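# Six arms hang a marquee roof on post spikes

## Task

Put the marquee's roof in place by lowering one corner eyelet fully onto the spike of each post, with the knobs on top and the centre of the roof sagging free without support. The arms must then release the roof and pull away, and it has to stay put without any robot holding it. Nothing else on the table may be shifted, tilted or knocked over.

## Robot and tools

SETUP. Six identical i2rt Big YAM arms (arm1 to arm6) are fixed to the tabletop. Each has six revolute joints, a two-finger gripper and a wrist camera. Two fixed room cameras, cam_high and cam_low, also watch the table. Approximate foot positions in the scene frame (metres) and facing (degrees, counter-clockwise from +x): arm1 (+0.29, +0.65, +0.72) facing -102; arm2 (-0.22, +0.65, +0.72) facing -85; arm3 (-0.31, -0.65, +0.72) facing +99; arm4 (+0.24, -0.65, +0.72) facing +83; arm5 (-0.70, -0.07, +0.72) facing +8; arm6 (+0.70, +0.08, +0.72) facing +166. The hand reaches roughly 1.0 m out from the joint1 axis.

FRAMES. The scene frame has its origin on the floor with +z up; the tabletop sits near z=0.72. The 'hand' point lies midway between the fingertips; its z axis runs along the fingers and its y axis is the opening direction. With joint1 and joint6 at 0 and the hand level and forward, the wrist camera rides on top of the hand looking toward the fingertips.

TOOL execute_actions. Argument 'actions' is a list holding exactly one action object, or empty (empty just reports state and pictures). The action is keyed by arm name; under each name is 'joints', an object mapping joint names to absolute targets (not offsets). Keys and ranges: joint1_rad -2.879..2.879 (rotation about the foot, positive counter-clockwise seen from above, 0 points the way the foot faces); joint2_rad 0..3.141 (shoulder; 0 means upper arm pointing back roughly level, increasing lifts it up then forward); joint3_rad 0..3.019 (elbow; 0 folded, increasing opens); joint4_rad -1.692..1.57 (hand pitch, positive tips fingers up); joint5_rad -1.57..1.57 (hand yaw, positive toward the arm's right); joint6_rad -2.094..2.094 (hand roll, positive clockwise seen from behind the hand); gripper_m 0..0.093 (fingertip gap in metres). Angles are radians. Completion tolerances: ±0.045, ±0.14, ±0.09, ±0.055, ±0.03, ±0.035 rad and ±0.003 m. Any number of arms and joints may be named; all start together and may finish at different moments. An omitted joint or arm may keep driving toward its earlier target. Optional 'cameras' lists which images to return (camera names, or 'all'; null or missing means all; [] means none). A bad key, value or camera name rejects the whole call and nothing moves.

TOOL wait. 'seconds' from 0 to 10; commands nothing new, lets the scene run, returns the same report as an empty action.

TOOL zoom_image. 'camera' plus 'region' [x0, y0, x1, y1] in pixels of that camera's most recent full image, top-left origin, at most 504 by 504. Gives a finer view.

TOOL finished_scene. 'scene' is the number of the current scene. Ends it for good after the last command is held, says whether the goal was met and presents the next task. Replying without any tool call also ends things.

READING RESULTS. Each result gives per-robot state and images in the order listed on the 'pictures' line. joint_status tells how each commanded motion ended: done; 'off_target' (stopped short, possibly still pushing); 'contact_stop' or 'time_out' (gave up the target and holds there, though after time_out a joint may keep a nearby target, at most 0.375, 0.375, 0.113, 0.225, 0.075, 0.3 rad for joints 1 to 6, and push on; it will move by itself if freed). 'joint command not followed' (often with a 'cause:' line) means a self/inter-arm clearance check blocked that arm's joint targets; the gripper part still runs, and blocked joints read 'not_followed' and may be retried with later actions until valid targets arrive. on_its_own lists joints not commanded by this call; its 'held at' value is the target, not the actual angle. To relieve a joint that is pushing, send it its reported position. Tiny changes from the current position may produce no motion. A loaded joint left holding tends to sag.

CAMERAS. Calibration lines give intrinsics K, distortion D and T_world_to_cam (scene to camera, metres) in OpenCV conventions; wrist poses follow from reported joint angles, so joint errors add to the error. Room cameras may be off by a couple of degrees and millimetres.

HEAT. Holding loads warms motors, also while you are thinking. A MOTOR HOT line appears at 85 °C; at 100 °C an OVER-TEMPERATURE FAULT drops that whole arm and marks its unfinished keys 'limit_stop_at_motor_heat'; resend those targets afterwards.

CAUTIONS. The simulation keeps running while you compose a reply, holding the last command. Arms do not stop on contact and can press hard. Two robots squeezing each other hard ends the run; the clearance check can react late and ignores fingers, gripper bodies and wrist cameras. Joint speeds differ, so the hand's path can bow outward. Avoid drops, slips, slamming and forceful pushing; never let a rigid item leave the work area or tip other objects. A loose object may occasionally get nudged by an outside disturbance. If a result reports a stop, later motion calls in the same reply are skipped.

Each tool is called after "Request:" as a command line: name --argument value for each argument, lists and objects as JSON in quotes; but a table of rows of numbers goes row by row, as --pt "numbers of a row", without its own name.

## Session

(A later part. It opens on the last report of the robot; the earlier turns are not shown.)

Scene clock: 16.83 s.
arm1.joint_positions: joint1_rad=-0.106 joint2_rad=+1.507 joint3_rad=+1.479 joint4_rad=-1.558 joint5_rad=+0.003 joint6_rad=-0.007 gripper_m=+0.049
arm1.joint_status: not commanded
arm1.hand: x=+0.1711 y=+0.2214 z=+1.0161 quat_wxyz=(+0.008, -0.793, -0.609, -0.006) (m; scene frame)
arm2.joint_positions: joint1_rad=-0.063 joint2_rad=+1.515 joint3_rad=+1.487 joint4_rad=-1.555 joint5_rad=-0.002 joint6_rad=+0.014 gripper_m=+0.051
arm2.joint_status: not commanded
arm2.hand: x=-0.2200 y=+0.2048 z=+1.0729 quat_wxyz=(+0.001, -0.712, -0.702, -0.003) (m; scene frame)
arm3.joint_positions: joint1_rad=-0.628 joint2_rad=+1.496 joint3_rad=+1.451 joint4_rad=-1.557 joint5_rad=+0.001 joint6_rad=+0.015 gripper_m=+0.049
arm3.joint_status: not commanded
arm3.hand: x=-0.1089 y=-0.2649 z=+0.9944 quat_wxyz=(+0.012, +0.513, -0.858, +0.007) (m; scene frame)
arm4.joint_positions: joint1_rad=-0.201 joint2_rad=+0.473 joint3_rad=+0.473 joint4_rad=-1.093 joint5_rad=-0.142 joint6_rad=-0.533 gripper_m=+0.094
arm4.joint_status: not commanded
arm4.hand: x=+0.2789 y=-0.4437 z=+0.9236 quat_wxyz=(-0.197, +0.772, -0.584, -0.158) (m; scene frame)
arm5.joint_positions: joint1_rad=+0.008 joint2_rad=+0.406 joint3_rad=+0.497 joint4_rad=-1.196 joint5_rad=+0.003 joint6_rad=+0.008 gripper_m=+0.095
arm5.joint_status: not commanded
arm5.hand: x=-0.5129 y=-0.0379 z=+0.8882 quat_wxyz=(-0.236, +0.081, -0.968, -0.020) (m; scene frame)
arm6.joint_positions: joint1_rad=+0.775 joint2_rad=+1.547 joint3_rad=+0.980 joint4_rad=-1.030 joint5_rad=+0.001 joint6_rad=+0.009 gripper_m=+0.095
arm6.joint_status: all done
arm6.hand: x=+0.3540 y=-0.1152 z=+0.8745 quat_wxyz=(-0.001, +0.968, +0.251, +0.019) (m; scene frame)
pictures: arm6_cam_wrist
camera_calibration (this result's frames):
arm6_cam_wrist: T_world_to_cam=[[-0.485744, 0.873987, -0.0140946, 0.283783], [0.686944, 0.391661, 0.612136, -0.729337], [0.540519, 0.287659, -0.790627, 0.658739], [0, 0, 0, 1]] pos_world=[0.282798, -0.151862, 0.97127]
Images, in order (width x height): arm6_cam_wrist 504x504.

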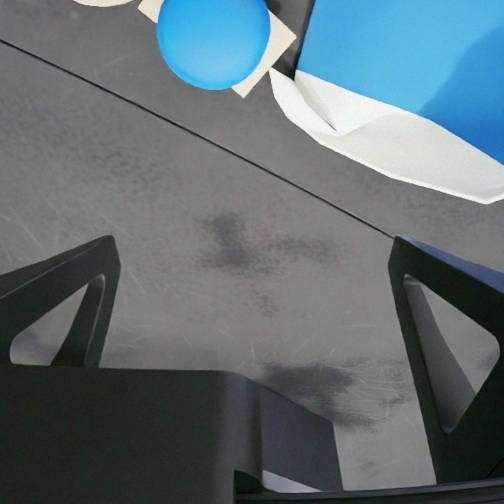

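Request:
execute_actions --actions '[{"arm6":{"joints":{"joint1_rad":0.83,"joint2_rad":1.82,"joint3_rad":1.02,"joint4_rad":-0.77}}}]' --cameras '["arm6_cam_wrist"]'

Scene clock: 18.17 s.
arm1.joint_positions: joint1_rad=-0.106 joint2_rad=+1.507 joint3_rad=+1.479 joint4_rad=-1.558 joint5_rad=+0.003 joint6_rad=-0.007 gripper_m=+0.049
arm1.joint_status: not commanded
arm1.hand: x=+0.1711 y=+0.2214 z=+1.0161 quat_wxyz=(+0.008, -0.793, -0.609, -0.006) (m; scene frame)
arm2.joint_positions: joint1_rad=-0.063 joint2_rad=+1.515 joint3_rad=+1.487 joint4_rad=-1.555 joint5_rad=-0.002 joint6_rad=+0.014 gripper_m=+0.051
arm2.joint_status: not commanded
arm2.hand: x=-0.2200 y=+0.2048 z=+1.0729 quat_wxyz=(+0.001, -0.712, -0.702, -0.003) (m; scene frame)
arm3.joint_positions: joint1_rad=-0.628 joint2_rad=+1.496 joint3_rad=+1.451 joint4_rad=-1.557 joint5_rad=+0.001 joint6_rad=+0.015 gripper_m=+0.049
arm3.joint_status: not commanded
arm3.hand: x=-0.1089 y=-0.2649 z=+0.9944 quat_wxyz=(+0.012, +0.513, -0.858, +0.007) (m; scene frame)
arm4.joint_positions: joint1_rad=-0.201 joint2_rad=+0.473 joint3_rad=+0.473 joint4_rad=-1.093 joint5_rad=-0.142 joint6_rad=-0.533 gripper_m=+0.094
arm4.joint_status: not commanded
arm4.hand: x=+0.2789 y=-0.4437 z=+0.9236 quat_wxyz=(-0.197, +0.772, -0.584, -0.158) (m; scene frame)
arm5.joint_positions: joint1_rad=+0.008 joint2_rad=+0.406 joint3_rad=+0.497 joint4_rad=-1.196 joint5_rad=+0.003 joint6_rad=+0.008 gripper_m=+0.095
arm5.joint_status: not commanded
arm5.hand: x=-0.5129 y=-0.0379 z=+0.8882 quat_wxyz=(-0.236, +0.081, -0.968, -0.020) (m; scene frame)
arm6.joint_positions: joint1_rad=+0.833 joint2_rad=+1.826 joint3_rad=+0.990 joint4_rad=-0.781 joint5_rad=+0.001 joint6_rad=+0.009 gripper_m=+0.095
arm6.joint_status: all done
arm6.hand: x=+0.3413 y=-0.1520 z=+0.7650 quat_wxyz=(-0.004, +0.960, +0.279, +0.029) (m; scene frame)
pictures: arm6_cam_wrist
camera_calibration (this result's frames):
arm6_cam_wrist: T_world_to_cam=[[-0.535177, 0.844613, -0.014599, 0.321001], [0.652516, 0.42431, 0.62784, -0.634474], [0.536477, 0.32648, -0.778205, 0.587375], [0, 0, 0, 1]] pos_world=[0.270684, -0.193674, 0.860132]
Images, in order (width x height): arm6_cam_wrist 504x504.

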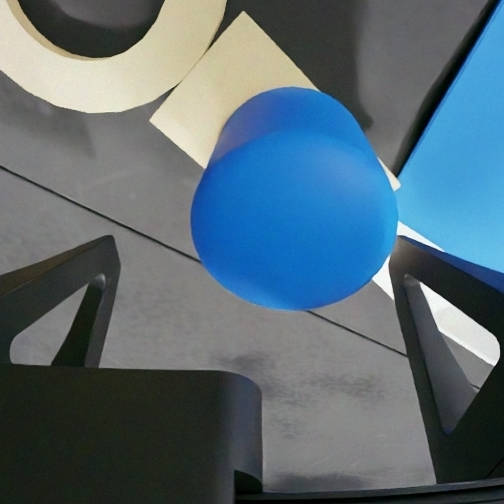

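Request:
execute_actions --actions '[{"arm6":{"joints":{"joint1_rad":0.775,"joint2_rad":1.93,"joint3_rad":1.07,"joint4_rad":-0.71}}}]' --cameras '["arm6_cam_wrist"]'

Scene clock: 19.37 s.
arm1.joint_positions: joint1_rad=-0.106 joint2_rad=+1.507 joint3_rad=+1.479 joint4_rad=-1.558 joint5_rad=+0.003 joint6_rad=-0.007 gripper_m=+0.049
arm1.joint_status: not commanded
arm1.hand: x=+0.1711 y=+0.2214 z=+1.0161 quat_wxyz=(+0.008, -0.793, -0.609, -0.006) (m; scene frame)
arm2.joint_positions: joint1_rad=-0.063 joint2_rad=+1.515 joint3_rad=+1.487 joint4_rad=-1.555 joint5_rad=-0.002 joint6_rad=+0.014 gripper_m=+0.051
arm2.joint_status: not commanded
arm2.hand: x=-0.2200 y=+0.2048 z=+1.0729 quat_wxyz=(+0.001, -0.712, -0.702, -0.003) (m; scene frame)
arm3.joint_positions: joint1_rad=-0.628 joint2_rad=+1.496 joint3_rad=+1.451 joint4_rad=-1.557 joint5_rad=+0.001 joint6_rad=+0.015 gripper_m=+0.049
arm3.joint_status: not commanded
arm3.hand: x=-0.1089 y=-0.2649 z=+0.9944 quat_wxyz=(+0.012, +0.513, -0.858, +0.007) (m; scene frame)
arm4.joint_positions: joint1_rad=-0.201 joint2_rad=+0.473 joint3_rad=+0.473 joint4_rad=-1.093 joint5_rad=-0.142 joint6_rad=-0.533 gripper_m=+0.094
arm4.joint_status: not commanded
arm4.hand: x=+0.2789 y=-0.4437 z=+0.9236 quat_wxyz=(-0.197, +0.772, -0.584, -0.158) (m; scene frame)
arm5.joint_positions: joint1_rad=+0.008 joint2_rad=+0.406 joint3_rad=+0.497 joint4_rad=-1.196 joint5_rad=+0.003 joint6_rad=+0.008 gripper_m=+0.095
arm5.joint_status: not commanded
arm5.hand: x=-0.5129 y=-0.0379 z=+0.8882 quat_wxyz=(-0.236, +0.081, -0.968, -0.020) (m; scene frame)
arm6.joint_positions: joint1_rad=+0.771 joint2_rad=+1.906 joint3_rad=+1.049 joint4_rad=-0.717 joint5_rad=-0.002 joint6_rad=+0.007 gripper_m=+0.094
arm6.joint_status: all done
arm6.hand: x=+0.3002 y=-0.1456 z=+0.7451 quat_wxyz=(+0.004, +0.968, +0.250, +0.009) (m; scene frame)
pictures: arm6_cam_wrist
camera_calibration (this result's frames):
arm6_cam_wrist: T_world_to_cam=[[-0.484103, 0.874839, -0.0173461, 0.284451], [0.699112, 0.398632, 0.593578, -0.590028], [0.5262, 0.275226, -0.80459, 0.607113], [0, 0, 0, 1]] pos_world=[0.230736, -0.180738, 0.843638]
Images, in order (width x height): arm6_cam_wrist 504x504.

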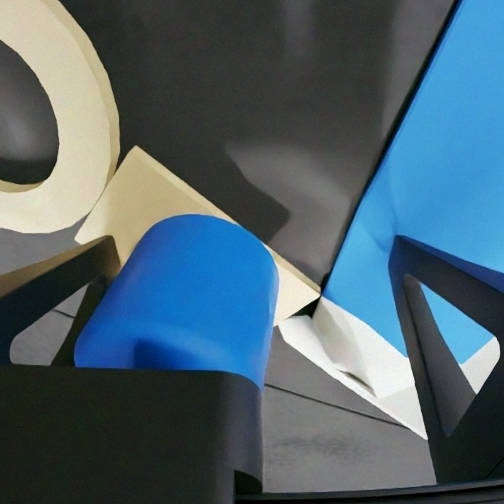

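Within fingers; close and lift.

Request:
execute_actions --actions '[{"arm6":{"joints":{"gripper_m":0}}}]' --cameras '[]'

Request:
execute_actions --actions '[{"arm6":{"joints":{"joint2_rad":1.5,"joint3_rad":1.55,"joint4_rad":-1.62}},"arm1":{"joints":{"joint3_rad":1.6,"joint4_rad":-1.67}},"arm3":{"joints":{"joint3_rad":1.62,"joint4_rad":-1.68}}}]'

Scene clock: 20.30 s.
arm1.joint_positions: joint1_rad=-0.106 joint2_rad=+1.507 joint3_rad=+1.479 joint4_rad=-1.558 joint5_rad=+0.003 joint6_rad=-0.007 gripper_m=+0.049
arm1.joint_status: not commanded
arm1.hand: x=+0.1711 y=+0.2214 z=+1.0161 quat_wxyz=(+0.008, -0.793, -0.609, -0.006) (m; scene frame)
arm2.joint_positions: joint1_rad=-0.063 joint2_rad=+1.515 joint3_rad=+1.487 joint4_rad=-1.555 joint5_rad=-0.002 joint6_rad=+0.014 gripper_m=+0.051
arm2.joint_status: not commanded
arm2.hand: x=-0.2200 y=+0.2048 z=+1.0729 quat_wxyz=(+0.001, -0.712, -0.702, -0.003) (m; scene frame)
arm3.joint_positions: joint1_rad=-0.628 joint2_rad=+1.496 joint3_rad=+1.451 joint4_rad=-1.557 joint5_rad=+0.001 joint6_rad=+0.015 gripper_m=+0.049
arm3.joint_status: not commanded
arm3.hand: x=-0.1089 y=-0.2649 z=+0.9944 quat_wxyz=(+0.012, +0.513, -0.858, +0.007) (m; scene frame)
arm4.joint_positions: joint1_rad=-0.201 joint2_rad=+0.473 joint3_rad=+0.473 joint4_rad=-1.093 joint5_rad=-0.142 joint6_rad=-0.533 gripper_m=+0.094
arm4.joint_status: not commanded
arm4.hand: x=+0.2789 y=-0.4437 z=+0.9236 quat_wxyz=(-0.197, +0.772, -0.584, -0.158) (m; scene frame)
arm5.joint_positions: joint1_rad=+0.008 joint2_rad=+0.406 joint3_rad=+0.497 joint4_rad=-1.196 joint5_rad=+0.003 joint6_rad=+0.008 gripper_m=+0.095
arm5.joint_status: not commanded
arm5.hand: x=-0.5129 y=-0.0379 z=+0.8882 quat_wxyz=(-0.236, +0.081, -0.968, -0.020) (m; scene frame)
arm6.joint_positions: joint1_rad=+0.773 joint2_rad=+1.906 joint3_rad=+1.050 joint4_rad=-0.717 joint5_rad=-0.004 joint6_rad=+0.007 gripper_m=+0.049
arm6.joint_status: gripper_m off_target (ended at +0.049, target +0.000)
arm6.hand: x=+0.3001 y=-0.1471 z=+0.7455 quat_wxyz=(+0.005, +0.968, +0.251, +0.008) (m; scene frame)
pictures: none
No camera images: the call's "cameras" was empty. Leave "cameras" out to get every camera's image.

Scene clock: 21.90 s.
arm1.joint_positions: joint1_rad=-0.106 joint2_rad=+1.507 joint3_rad=+1.545 joint4_rad=-1.659 joint5_rad=+0.002 joint6_rad=-0.007 gripper_m=+0.049
arm1.joint_status: all done
arm1.hand: x=+0.1737 y=+0.2299 z=+1.0414 quat_wxyz=(+0.018, -0.793, -0.609, -0.021) (m; scene frame)
arm2.joint_positions: joint1_rad=-0.063 joint2_rad=+1.515 joint3_rad=+1.487 joint4_rad=-1.555 joint5_rad=-0.002 joint6_rad=+0.014 gripper_m=+0.051
arm2.joint_status: not commanded
arm2.hand: x=-0.2200 y=+0.2048 z=+1.0729 quat_wxyz=(+0.001, -0.712, -0.702, -0.003) (m; scene frame)
arm3.joint_positions: joint1_rad=-0.628 joint2_rad=+1.500 joint3_rad=+1.574 joint4_rad=-1.667 joint5_rad=+0.001 joint6_rad=+0.015 gripper_m=+0.049
arm3.joint_status: all done
arm3.hand: x=-0.1075 y=-0.2625 z=+1.0397 quat_wxyz=(+0.008, +0.513, -0.858, +0.004) (m; scene frame)
arm4.joint_positions: joint1_rad=-0.201 joint2_rad=+0.473 joint3_rad=+0.473 joint4_rad=-1.093 joint5_rad=-0.142 joint6_rad=-0.533 gripper_m=+0.094
arm4.joint_status: not commanded
arm4.hand: x=+0.2789 y=-0.4437 z=+0.9236 quat_wxyz=(-0.197, +0.772, -0.584, -0.158) (m; scene frame)
arm5.joint_positions: joint1_rad=+0.008 joint2_rad=+0.406 joint3_rad=+0.497 joint4_rad=-1.196 joint5_rad=+0.003 joint6_rad=+0.008 gripper_m=+0.095
arm5.joint_status: not commanded
arm5.hand: x=-0.5129 y=-0.0379 z=+0.8882 quat_wxyz=(-0.236, +0.081, -0.968, -0.020) (m; scene frame)
arm6.joint_positions: joint1_rad=+0.773 joint2_rad=+1.504 joint3_rad=+1.541 joint4_rad=-1.607 joint5_rad=-0.003 joint6_rad=+0.004 gripper_m=+0.049
arm6.joint_status: all done
arm6.hand: x=+0.3074 y=-0.1390 z=+1.0948 quat_wxyz=(+0.005, +0.968, +0.252, +0.008) (m; scene frame)
pictures: arm1_cam_wrist, arm2_cam_wrist, arm3_cam_wrist, arm4_cam_wrist, arm5_cam_wrist, arm6_cam_wrist, cam_high, cam_low
camera_calibration (this result's frames):
arm1_cam_wrist: T_world_to_cam=[[-0.966288, 0.257196, -0.0117732, 0.122195], [0.19335, 0.755095, 0.626456, -0.85502], [0.170012, 0.60306, -0.779368, 0.764865], [0, 0, 0, 1]] pos_world=[0.153358, 0.152934, 1.13318]
arm2_cam_wrist: T_world_to_cam=[[-0.999706, 0.00289484, -0.0240635, -0.192612], [-0.0116863, 0.812235, 0.583214, -0.783307], [0.0212335, 0.583324, -0.811962, 0.873903], [0, 0, 0, 1]] pos_world=[-0.220265, 0.127019, 1.16178]
arm3_cam_wrist: T_world_to_cam=[[0.881426, -0.472309, 0.00360926, -0.0365045], [-0.378276, -0.701324, 0.604195, -0.8501], [-0.282835, -0.533918, -0.796828, 0.77992], [0, 0, 0, 1]] pos_world=[-0.0688076, -0.197024, 1.13522]
arm5_cam_wrist: T_world_to_cam=[[0.176831, -0.984222, 0.0061776, 0.0501797], [-0.973783, -0.174037, 0.146484, -0.631538], [-0.143098, -0.0319187, -0.989194, 0.92989], [0, 0, 0, 1]] pos_world=[-0.490789, -0.0308419, 1.01204]
arm6_cam_wrist: T_world_to_cam=[[-0.488087, 0.872589, -0.0189449, 0.290841], [0.69804, 0.403299, 0.591684, -0.802285], [0.523937, 0.275569, -0.805948, 0.885091], [0, 0, 0, 1]] pos_world=[0.238251, -0.174128, 1.19355]
Images, in order (width x height): arm1_cam_wrist 504x504, arm2_cam_wrist 504x504, arm3_cam_wrist 504x504, arm4_cam_wrist 504x504, arm5_cam_wrist 504x504, arm6_cam_wrist 504x504, cam_high 896x504, cam_low 896x504.

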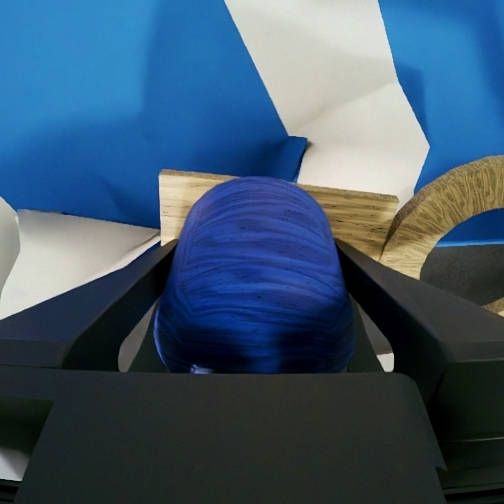

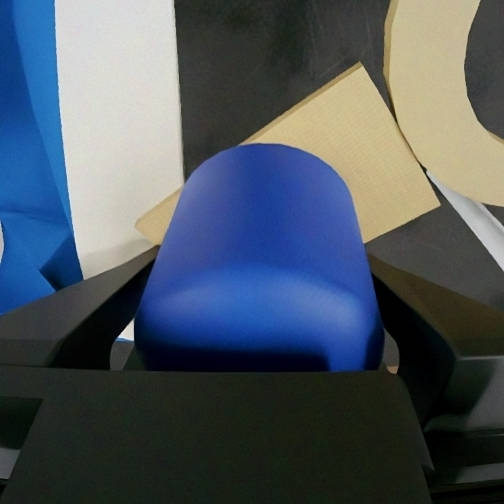

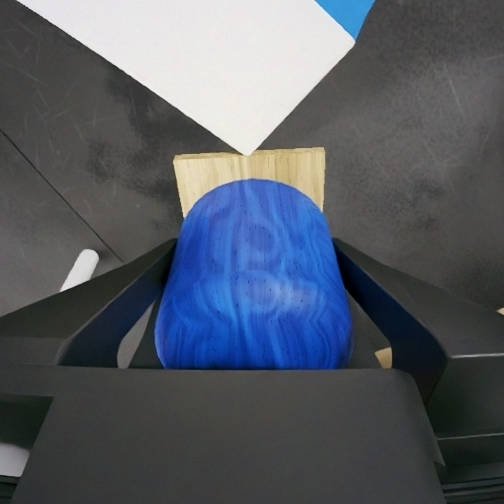

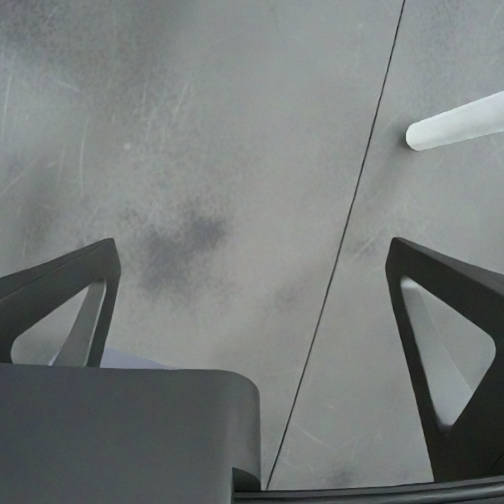

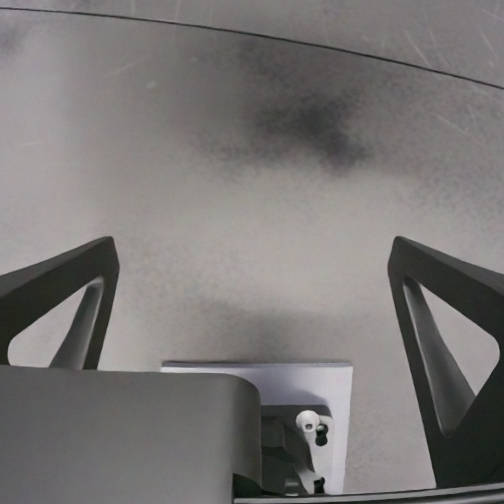

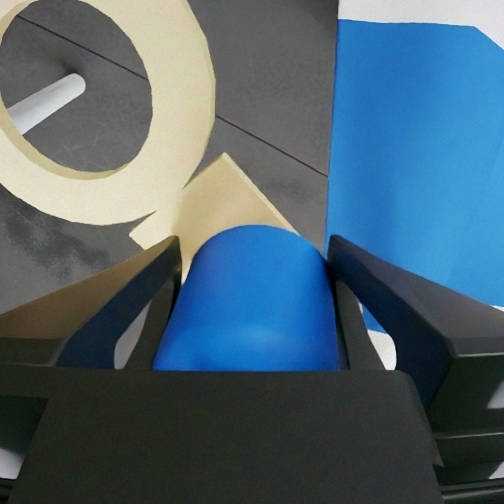

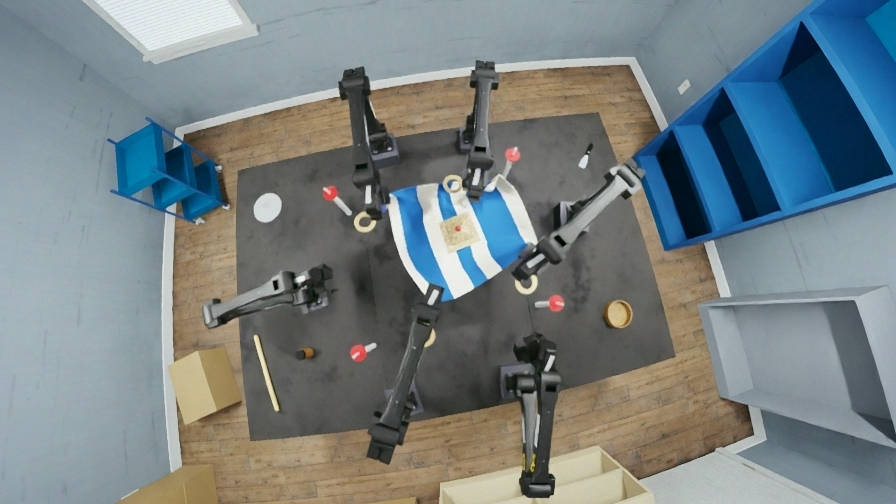

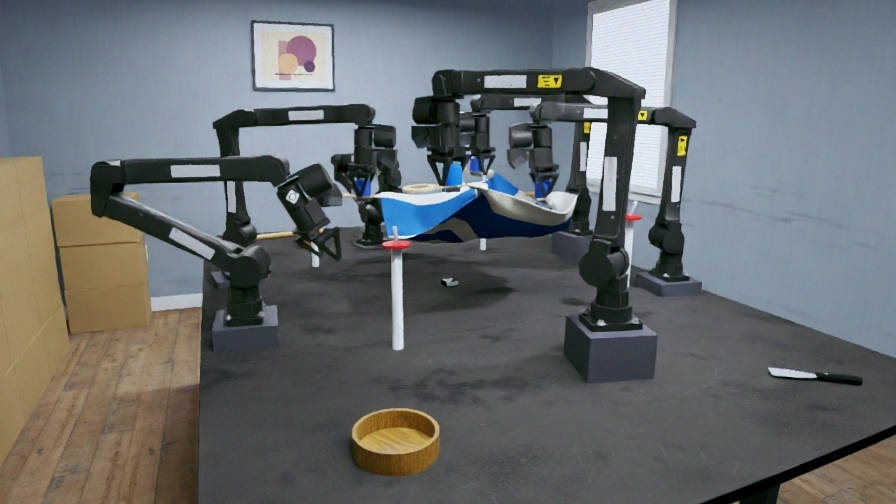

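Request:
execute_actions --actions '[{"arm1":{"joints":{"joint1_rad":0.43,"joint2_rad":1.3,"joint3_rad":1.4,"joint6_rad":2.05}},"arm2":{"joints":{"joint1_rad":-0.46,"joint2_rad":1.31,"joint3_rad":1.3,"joint6_rad":0.9}},"arm3":{"joints":{"joint1_rad":0.03,"joint2_rad":1.19,"joint3_rad":1.31,"joint6_rad":1.03}},"arm6":{"joints":{"joint1_rad":1.12,"joint2_rad":1.63,"joint3_rad":1.6,"joint4_rad":-1.55,"joint6_rad":-0.63}}}]' --cameras '["cam_high","cam_low","arm1_cam_wrist","arm2_cam_wrist","arm3_cam_wrist","arm6_cam_wrist"]'

Scene clock: 26.43 s.
arm1.joint_positions: joint1_rad=+0.389 joint2_rad=+1.298 joint3_rad=+1.400 joint4_rad=-1.661 joint5_rad=+0.027 joint6_rad=+2.077 gripper_m=+0.049
arm1.joint_status: all done
arm1.hand: x=+0.3677 y=+0.2889 z=+1.0669 quat_wxyz=(-0.008, -0.990, +0.139, +0.011) (m; scene frame)
arm2.joint_positions: joint1_rad=-0.415 joint2_rad=+1.313 joint3_rad=+1.298 joint4_rad=-1.555 joint5_rad=-0.029 joint6_rad=+0.884 gripper_m=+0.050
arm2.joint_status: joint1_rad time_out (moved -0.351 of -0.397); the others done
arm2.on_its_own: joint1_rad reads -0.415 and still pushes toward -0.460 since a time_out
arm2.hand: x=-0.3441 y=+0.3003 z=+1.0788 quat_wxyz=(-0.011, -0.986, -0.167, -0.012) (m; scene frame)
arm3.joint_positions: joint1_rad=-0.003 joint2_rad=+1.194 joint3_rad=+1.329 joint4_rad=-1.661 joint5_rad=+0.023 joint6_rad=+1.007 gripper_m=+0.049
arm3.joint_status: all done
arm3.hand: x=-0.3543 y=-0.3189 z=+1.0573 quat_wxyz=(-0.016, +0.347, -0.937, -0.021) (m; scene frame)
arm4.joint_positions: joint1_rad=-0.201 joint2_rad=+0.473 joint3_rad=+0.473 joint4_rad=-1.093 joint5_rad=-0.142 joint6_rad=-0.533 gripper_m=+0.094
arm4.joint_status: not commanded
arm4.hand: x=+0.2789 y=-0.4437 z=+0.9236 quat_wxyz=(-0.197, +0.772, -0.584, -0.158) (m; scene frame)
arm5.joint_positions: joint1_rad=+0.008 joint2_rad=+0.406 joint3_rad=+0.497 joint4_rad=-1.196 joint5_rad=+0.003 joint6_rad=+0.008 gripper_m=+0.095
arm5.joint_status: not commanded
arm5.hand: x=-0.5129 y=-0.0379 z=+0.8882 quat_wxyz=(-0.236, +0.081, -0.968, -0.020) (m; scene frame)
arm6.joint_positions: joint1_rad=+1.108 joint2_rad=+1.646 joint3_rad=+1.553 joint4_rad=-1.549 joint5_rad=+0.010 joint6_rad=-0.649 gripper_m=+0.049
arm6.joint_status: all done
arm6.hand: x=+0.3773 y=-0.2793 z=+1.0375 quat_wxyz=(-0.002, +0.731, +0.681, +0.040) (m; scene frame)
pictures: arm1_cam_wrist, arm2_cam_wrist, arm3_cam_wrist, arm6_cam_wrist, cam_high, cam_low
camera_calibration (this result's frames):
arm1_cam_wrist: T_world_to_cam=[[0.273434, 0.961273, -0.0344534, -0.340266], [0.797376, -0.20649, 0.567057, -0.834022], [0.537983, -0.182525, -0.822958, 0.854368], [0, 0, 0, 1]] pos_world=[0.298435, 0.310816, 1.16432]
arm2_cam_wrist: T_world_to_cam=[[-0.338711, 0.939659, -0.0481175, -0.344736], [0.746355, 0.299468, 0.594368, -0.462975], [0.572913, 0.165406, -0.802753, 1.13109], [0, 0, 0, 1]] pos_world=[-0.41924, 0.275491, 1.16658]
arm3_cam_wrist: T_world_to_cam=[[0.652052, -0.75778, -0.0244566, 0.0116199], [-0.623218, -0.554077, 0.551903, -0.978217], [-0.431772, -0.344628, -0.83355, 0.740467], [0, 0, 0, 1]] pos_world=[-0.297507, -0.278017, 1.15738]
arm6_cam_wrist: T_world_to_cam=[[-0.995731, 0.072726, -0.0568374, 0.453781], [0.0208181, 0.776865, 0.629323, -0.439738], [0.0899232, 0.625453, -0.775063, 1.07036], [0, 0, 0, 1]] pos_world=[0.364748, -0.360842, 1.13212]
Images, in order (width x height): arm1_cam_wrist 504x504, arm2_cam_wrist 504x504, arm3_cam_wrist 504x504, arm6_cam_wrist 504x504, cam_high 896x504, cam_low 896x504.

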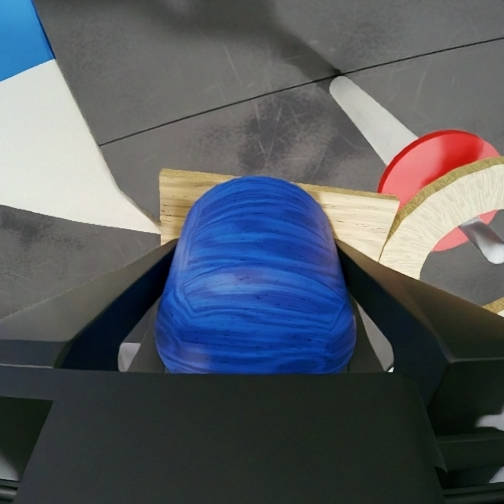

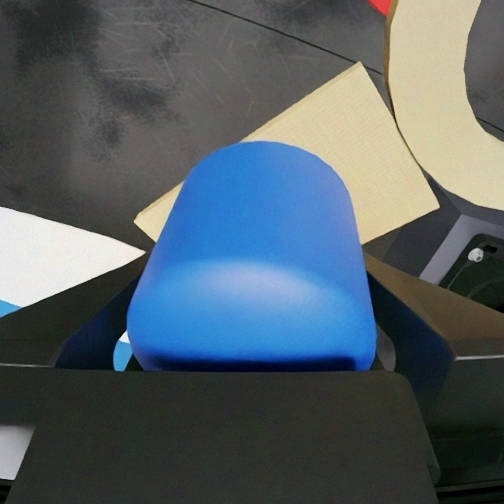

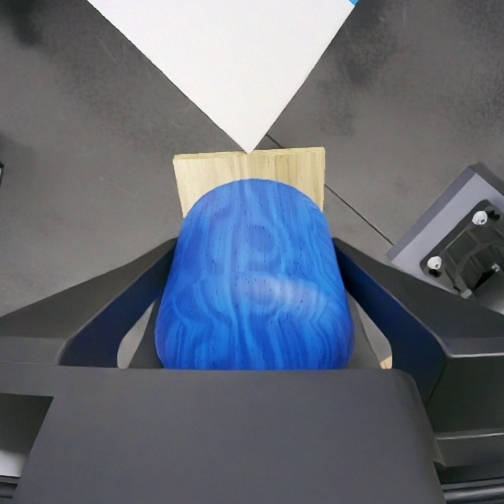

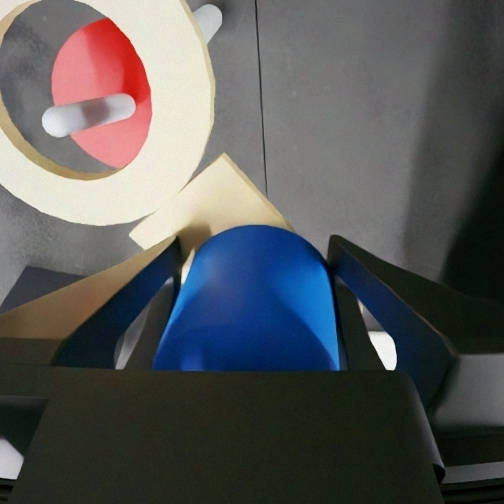

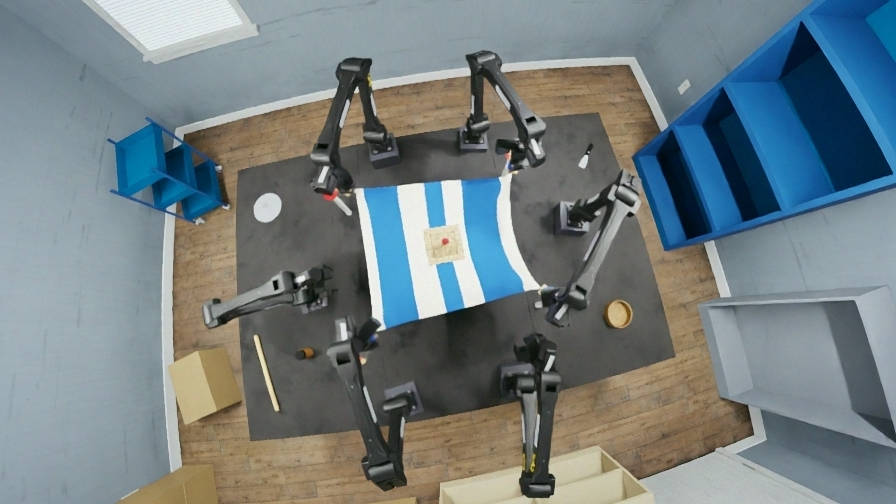

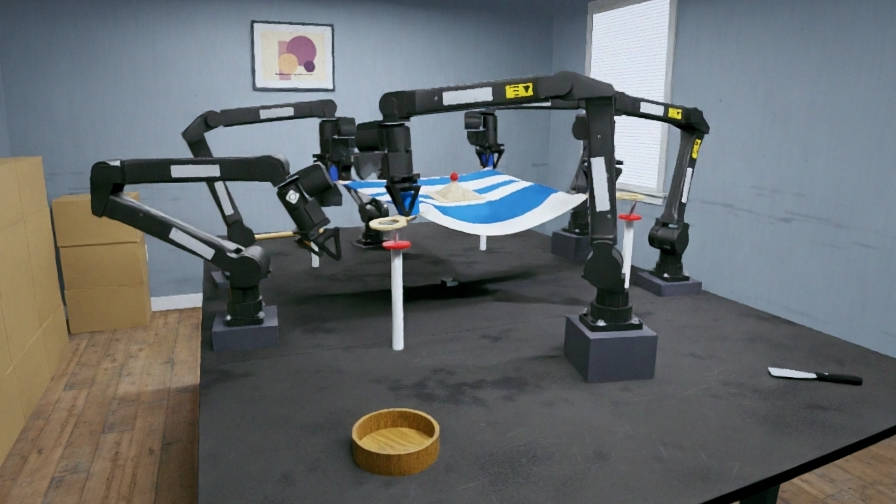

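Request:
execute_actions --actions '[{"arm1":{"joints":{"joint1_rad":0.1}},"arm2":{"joints":{"joint1_rad":-0.48,"joint2_rad":1.36,"joint4_rad":-1.51}},"arm3":{"joints":{"joint1_rad":0.08,"joint2_rad":1.25,"joint4_rad":-1.63}},"arm6":{"joints":{"joint3_rad":1.55,"joint4_rad":-1.48}}}]' --cameras '["cam_high","cam_low","arm2_cam_wrist","arm6_cam_wrist"]'

Request:
zoom_image --camera "cam_high" --region '[290,150,600,390]'

Scene clock: 28.10 s.
arm1.joint_positions: joint1_rad=+0.092 joint2_rad=+1.298 joint3_rad=+1.400 joint4_rad=-1.661 joint5_rad=+0.003 joint6_rad=+2.061 gripper_m=+0.049
arm1.joint_status: all done
arm1.hand: x=+0.2632 y=+0.2816 z=+1.0669 quat_wxyz=(-0.004, -0.961, +0.276, +0.001) (m; scene frame)
arm2.joint_positions: joint1_rad=-0.448 joint2_rad=+1.369 joint3_rad=+1.298 joint4_rad=-1.511 joint5_rad=-0.019 joint6_rad=+0.886 gripper_m=+0.050
arm2.joint_status: all done
arm2.hand: x=-0.3640 y=+0.2888 z=+1.0587 quat_wxyz=(-0.004, -0.989, -0.150, -0.010) (m; scene frame)
arm3.joint_positions: joint1_rad=+0.054 joint2_rad=+1.256 joint3_rad=+1.319 joint4_rad=-1.631 joint5_rad=+0.018 joint6_rad=+1.025 gripper_m=+0.049
arm3.joint_status: all done
arm3.hand: x=-0.3772 y=-0.3067 z=+1.0339 quat_wxyz=(-0.010, +0.366, -0.931, -0.002) (m; scene frame)
arm4.joint_positions: joint1_rad=-0.201 joint2_rad=+0.473 joint3_rad=+0.473 joint4_rad=-1.093 joint5_rad=-0.142 joint6_rad=-0.533 gripper_m=+0.094
arm4.joint_status: not commanded
arm4.hand: x=+0.2789 y=-0.4437 z=+0.9236 quat_wxyz=(-0.197, +0.772, -0.584, -0.158) (m; scene frame)
arm5.joint_positions: joint1_rad=+0.008 joint2_rad=+0.406 joint3_rad=+0.497 joint4_rad=-1.196 joint5_rad=+0.003 joint6_rad=+0.008 gripper_m=+0.095
arm5.joint_status: not commanded
arm5.hand: x=-0.5129 y=-0.0379 z=+0.8882 quat_wxyz=(-0.236, +0.081, -0.968, -0.020) (m; scene frame)
arm6.joint_positions: joint1_rad=+1.106 joint2_rad=+1.646 joint3_rad=+1.553 joint4_rad=-1.481 joint5_rad=+0.010 joint6_rad=-0.661 gripper_m=+0.049
arm6.joint_status: all done
arm6.hand: x=+0.3657 y=-0.2912 z=+1.0367 quat_wxyz=(+0.001, +0.729, +0.685, +0.006) (m; scene frame)
pictures: arm2_cam_wrist, arm6_cam_wrist, cam_high, cam_low
camera_calibration (this result's frames):
arm2_cam_wrist: T_world_to_cam=[[-0.305374, 0.95166, -0.0330253, -0.34892], [0.759234, 0.264266, 0.59475, -0.418262], [0.574727, 0.156547, -0.803232, 1.13203], [0, 0, 0, 1]] pos_world=[-0.439602, 0.265369, 1.14652]
arm6_cam_wrist: T_world_to_cam=[[-0.99794, 0.062252, -0.0155303, 0.397975], [0.0412466, 0.807878, 0.587905, -0.385289], [0.0491449, 0.586053, -0.808781, 1.11661], [0, 0, 0, 1]] pos_world=[0.358172, -0.367902, 1.13579]
Images, in order (width x height): arm2_cam_wrist 504x504, arm6_cam_wrist 504x504, cam_high 896x504, cam_low 896x504.

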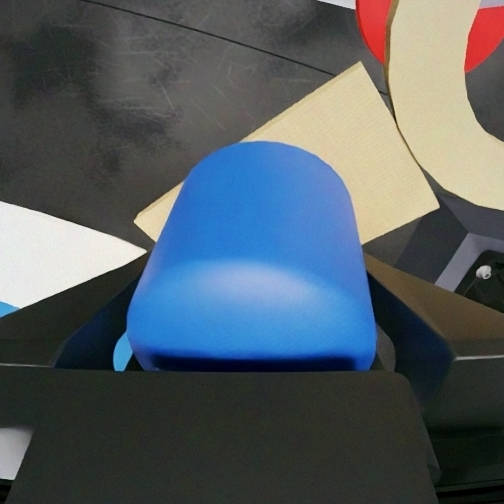

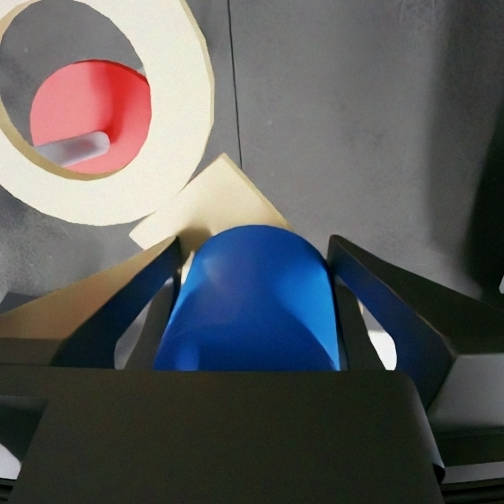

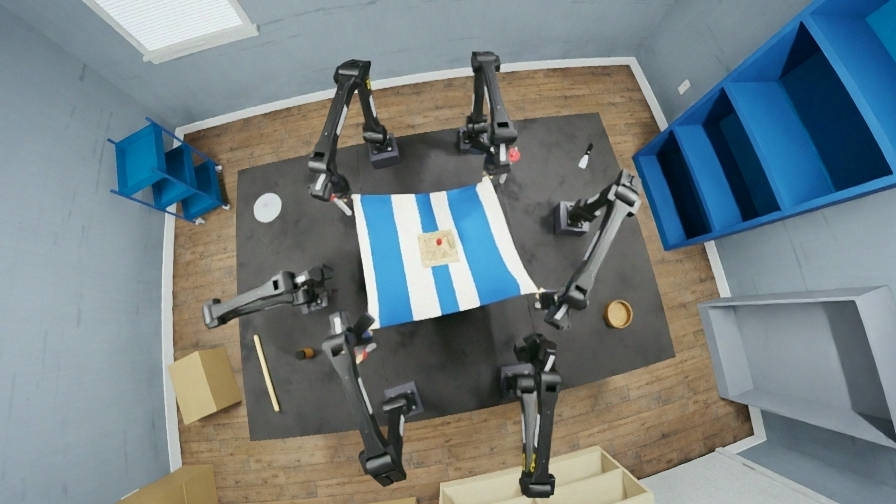

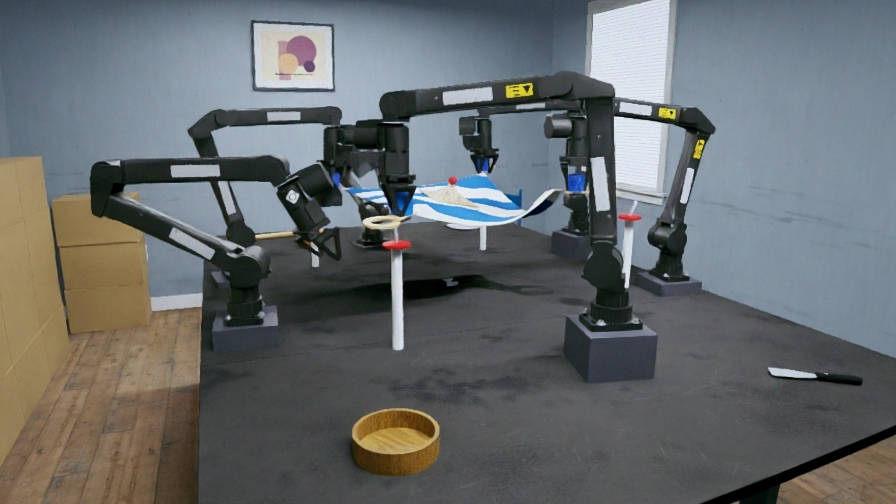

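Region (290, 150, 600, 390) of cam_high's 896x504 image, scaled by 1.626, with more detail than that image has; it fills the top 390 rows of this view, and the rest is white.

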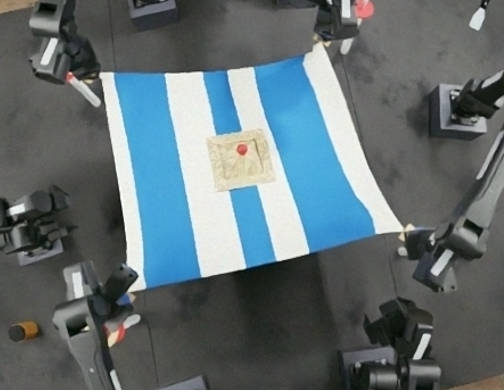

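Request:
execute_actions --actions '[{"arm6":{"joints":{"joint1_rad":1.08,"joint2_rad":1.59,"joint3_rad":1.42,"joint4_rad":-1.40}}}]' --cameras '["cam_low","arm6_cam_wrist"]'

Scene clock: 29.37 s.
arm1.joint_positions: joint1_rad=+0.092 joint2_rad=+1.298 joint3_rad=+1.400 joint4_rad=-1.661 joint5_rad=+0.003 joint6_rad=+2.061 gripper_m=+0.049
arm1.joint_status: not commanded
arm1.hand: x=+0.2632 y=+0.2816 z=+1.0669 quat_wxyz=(-0.004, -0.961, +0.276, +0.001) (m; scene frame)
arm2.joint_positions: joint1_rad=-0.452 joint2_rad=+1.369 joint3_rad=+1.298 joint4_rad=-1.511 joint5_rad=-0.015 joint6_rad=+0.886 gripper_m=+0.050
arm2.joint_status: not commanded
arm2.hand: x=-0.3658 y=+0.2895 z=+1.0587 quat_wxyz=(-0.003, -0.989, -0.148, -0.009) (m; scene frame)
arm3.joint_positions: joint1_rad=+0.054 joint2_rad=+1.256 joint3_rad=+1.319 joint4_rad=-1.631 joint5_rad=+0.018 joint6_rad=+1.025 gripper_m=+0.049
arm3.joint_status: not commanded
arm3.hand: x=-0.3773 y=-0.3067 z=+1.0339 quat_wxyz=(-0.009, +0.366, -0.931, -0.002) (m; scene frame)
arm4.joint_positions: joint1_rad=-0.201 joint2_rad=+0.473 joint3_rad=+0.473 joint4_rad=-1.093 joint5_rad=-0.142 joint6_rad=-0.533 gripper_m=+0.094
arm4.joint_status: not commanded
arm4.hand: x=+0.2789 y=-0.4437 z=+0.9236 quat_wxyz=(-0.197, +0.772, -0.584, -0.158) (m; scene frame)
arm5.joint_positions: joint1_rad=+0.008 joint2_rad=+0.406 joint3_rad=+0.497 joint4_rad=-1.196 joint5_rad=+0.003 joint6_rad=+0.008 gripper_m=+0.095
arm5.joint_status: not commanded
arm5.hand: x=-0.5129 y=-0.0379 z=+0.8882 quat_wxyz=(-0.236, +0.081, -0.968, -0.020) (m; scene frame)
arm6.joint_positions: joint1_rad=+1.066 joint2_rad=+1.574 joint3_rad=+1.462 joint4_rad=-1.391 joint5_rad=+0.002 joint6_rad=-0.660 gripper_m=+0.049
arm6.joint_status: all done
arm6.hand: x=+0.3594 y=-0.2711 z=+1.0361 quat_wxyz=(+0.008, +0.742, +0.669, -0.029) (m; scene frame)
pictures: arm6_cam_wrist, cam_low
camera_calibration (this result's frames):
arm6_cam_wrist: T_world_to_cam=[[-0.994411, 0.103422, 0.0212317, 0.362212], [0.0985829, 0.837569, 0.537364, -0.361072], [0.037792, 0.536453, -0.843083, 1.13091], [0, 0, 0, 1]] pos_world=[0.353044, -0.341716, 1.13978]
Images, in order (width x height): arm6_cam_wrist 504x504, cam_low 896x504.

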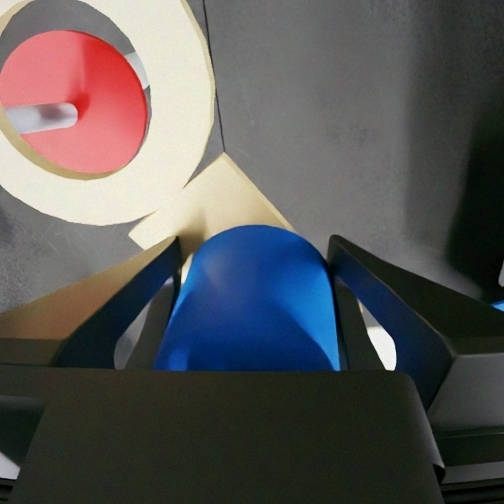

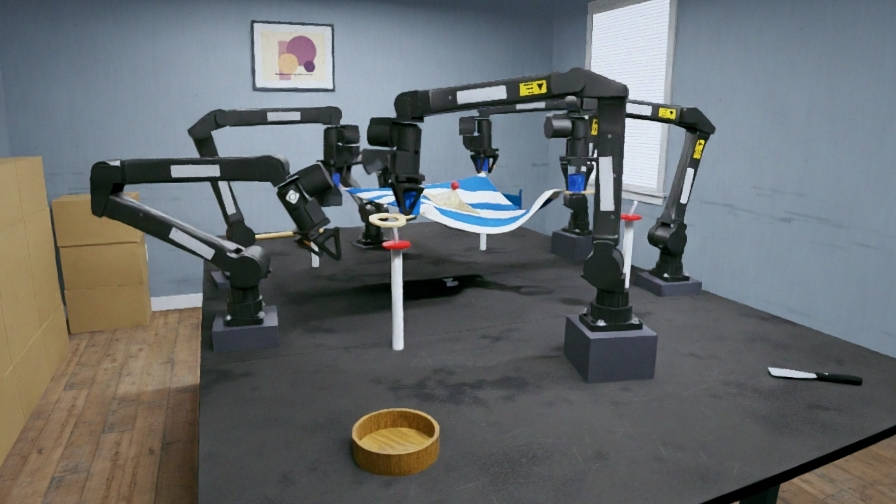

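Request:
execute_actions --actions '[{"arm6":{"joints":{"joint1_rad":1.105,"joint2_rad":1.57,"joint3_rad":1.36,"joint4_rad":-1.36}}}]' --cameras '["cam_low","arm6_cam_wrist"]'

Scene clock: 30.37 s.
arm1.joint_positions: joint1_rad=+0.092 joint2_rad=+1.298 joint3_rad=+1.400 joint4_rad=-1.661 joint5_rad=+0.003 joint6_rad=+2.061 gripper_m=+0.049
arm1.joint_status: not commanded
arm1.hand: x=+0.2632 y=+0.2816 z=+1.0669 quat_wxyz=(-0.004, -0.961, +0.276, +0.001) (m; scene frame)
arm2.joint_positions: joint1_rad=-0.452 joint2_rad=+1.369 joint3_rad=+1.298 joint4_rad=-1.511 joint5_rad=-0.015 joint6_rad=+0.886 gripper_m=+0.050
arm2.joint_status: not commanded
arm2.hand: x=-0.3658 y=+0.2895 z=+1.0587 quat_wxyz=(-0.003, -0.989, -0.148, -0.009) (m; scene frame)
arm3.joint_positions: joint1_rad=+0.054 joint2_rad=+1.256 joint3_rad=+1.319 joint4_rad=-1.631 joint5_rad=+0.018 joint6_rad=+1.025 gripper_m=+0.049
arm3.joint_status: not commanded
arm3.hand: x=-0.3773 y=-0.3067 z=+1.0339 quat_wxyz=(-0.009, +0.366, -0.931, -0.002) (m; scene frame)
arm4.joint_positions: joint1_rad=-0.201 joint2_rad=+0.473 joint3_rad=+0.473 joint4_rad=-1.093 joint5_rad=-0.142 joint6_rad=-0.533 gripper_m=+0.094
arm4.joint_status: not commanded
arm4.hand: x=+0.2789 y=-0.4437 z=+0.9236 quat_wxyz=(-0.197, +0.772, -0.584, -0.158) (m; scene frame)
arm5.joint_positions: joint1_rad=+0.008 joint2_rad=+0.406 joint3_rad=+0.497 joint4_rad=-1.196 joint5_rad=+0.003 joint6_rad=+0.008 gripper_m=+0.095
arm5.joint_status: not commanded
arm5.hand: x=-0.5129 y=-0.0379 z=+0.8882 quat_wxyz=(-0.236, +0.081, -0.968, -0.020) (m; scene frame)
arm6.joint_positions: joint1_rad=+1.068 joint2_rad=+1.538 joint3_rad=+1.414 joint4_rad=-1.345 joint5_rad=+0.001 joint6_rad=-0.658 gripper_m=+0.049
arm6.joint_status: all done
arm6.hand: x=+0.3644 y=-0.2676 z=+1.0345 quat_wxyz=(+0.009, +0.742, +0.669, -0.046) (m; scene frame)
pictures: arm6_cam_wrist, cam_low
camera_calibration (this result's frames):
arm6_cam_wrist: T_world_to_cam=[[-0.993647, 0.104605, 0.0415199, 0.34591], [0.111023, 0.850649, 0.513877, -0.340386], [0.0184351, 0.515222, -0.856858, 1.1431], [0, 0, 0, 1]] pos_world=[0.36043, -0.335586, 1.14003]
Images, in order (width x height): arm6_cam_wrist 504x504, cam_low 896x504.

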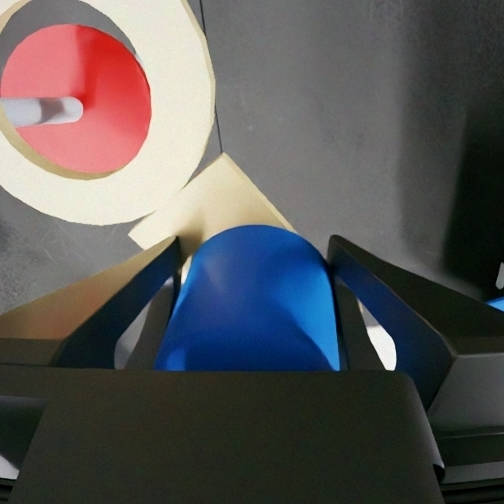

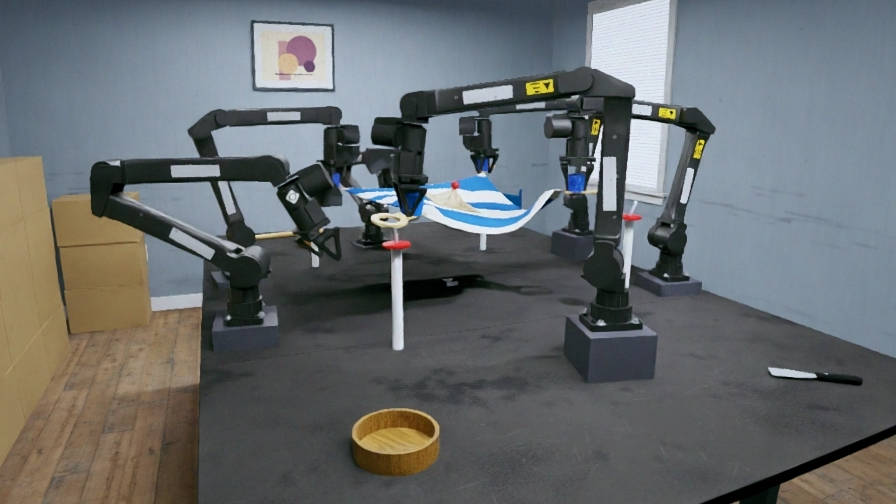

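Request:
execute_actions --actions '[{"arm6":{"joints":{"joint1_rad":1.13,"joint3_rad":1.28}}}]' --cameras '["cam_low","arm6_cam_wrist"]'

Scene clock: 31.40 s.
arm1.joint_positions: joint1_rad=+0.092 joint2_rad=+1.298 joint3_rad=+1.400 joint4_rad=-1.661 joint5_rad=+0.003 joint6_rad=+2.061 gripper_m=+0.049
arm1.joint_status: not commanded
arm1.hand: x=+0.2632 y=+0.2816 z=+1.0669 quat_wxyz=(-0.004, -0.961, +0.276, +0.001) (m; scene frame)
arm2.joint_positions: joint1_rad=-0.452 joint2_rad=+1.369 joint3_rad=+1.298 joint4_rad=-1.511 joint5_rad=-0.015 joint6_rad=+0.886 gripper_m=+0.050
arm2.joint_status: not commanded
arm2.hand: x=-0.3658 y=+0.2895 z=+1.0587 quat_wxyz=(-0.003, -0.989, -0.148, -0.009) (m; scene frame)
arm3.joint_positions: joint1_rad=+0.054 joint2_rad=+1.256 joint3_rad=+1.319 joint4_rad=-1.631 joint5_rad=+0.022 joint6_rad=+1.032 gripper_m=+0.049
arm3.joint_status: not commanded
arm3.hand: x=-0.3766 y=-0.3066 z=+1.0339 quat_wxyz=(-0.012, +0.363, -0.932, -0.002) (m; scene frame)
arm4.joint_positions: joint1_rad=-0.201 joint2_rad=+0.473 joint3_rad=+0.473 joint4_rad=-1.093 joint5_rad=-0.142 joint6_rad=-0.533 gripper_m=+0.094
arm4.joint_status: not commanded
arm4.hand: x=+0.2789 y=-0.4437 z=+0.9236 quat_wxyz=(-0.197, +0.772, -0.584, -0.158) (m; scene frame)
arm5.joint_positions: joint1_rad=+0.008 joint2_rad=+0.406 joint3_rad=+0.497 joint4_rad=-1.196 joint5_rad=+0.003 joint6_rad=+0.008 gripper_m=+0.095
arm5.joint_status: not commanded
arm5.hand: x=-0.5129 y=-0.0379 z=+0.8882 quat_wxyz=(-0.236, +0.081, -0.968, -0.020) (m; scene frame)
arm6.joint_positions: joint1_rad=+1.093 joint2_rad=+1.544 joint3_rad=+1.306 joint4_rad=-1.338 joint5_rad=+0.013 joint6_rad=-0.675 gripper_m=+0.049
arm6.joint_status: all done
arm6.hand: x=+0.3937 y=-0.2511 z=+0.9904 quat_wxyz=(-0.001, +0.728, +0.685, +0.007) (m; scene frame)
pictures: arm6_cam_wrist, cam_low
camera_calibration (this result's frames):
arm6_cam_wrist: T_world_to_cam=[[-0.998046, 0.0607185, -0.0147635, 0.42161], [0.0403011, 0.806022, 0.590512, -0.394256], [0.0477547, 0.588763, -0.806894, 1.05364], [0, 0, 0, 1]] pos_world=[0.386359, -0.328168, 1.08922]
Images, in order (width x height): arm6_cam_wrist 504x504, cam_low 896x504.

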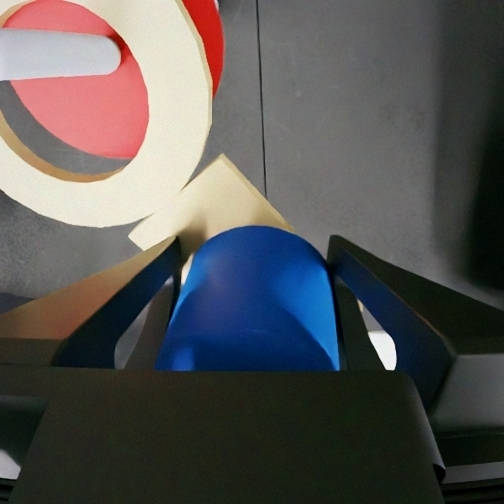

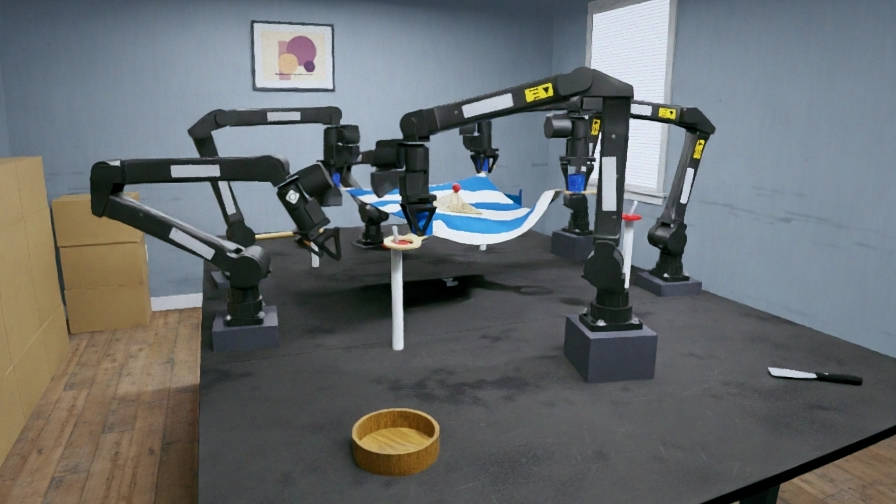

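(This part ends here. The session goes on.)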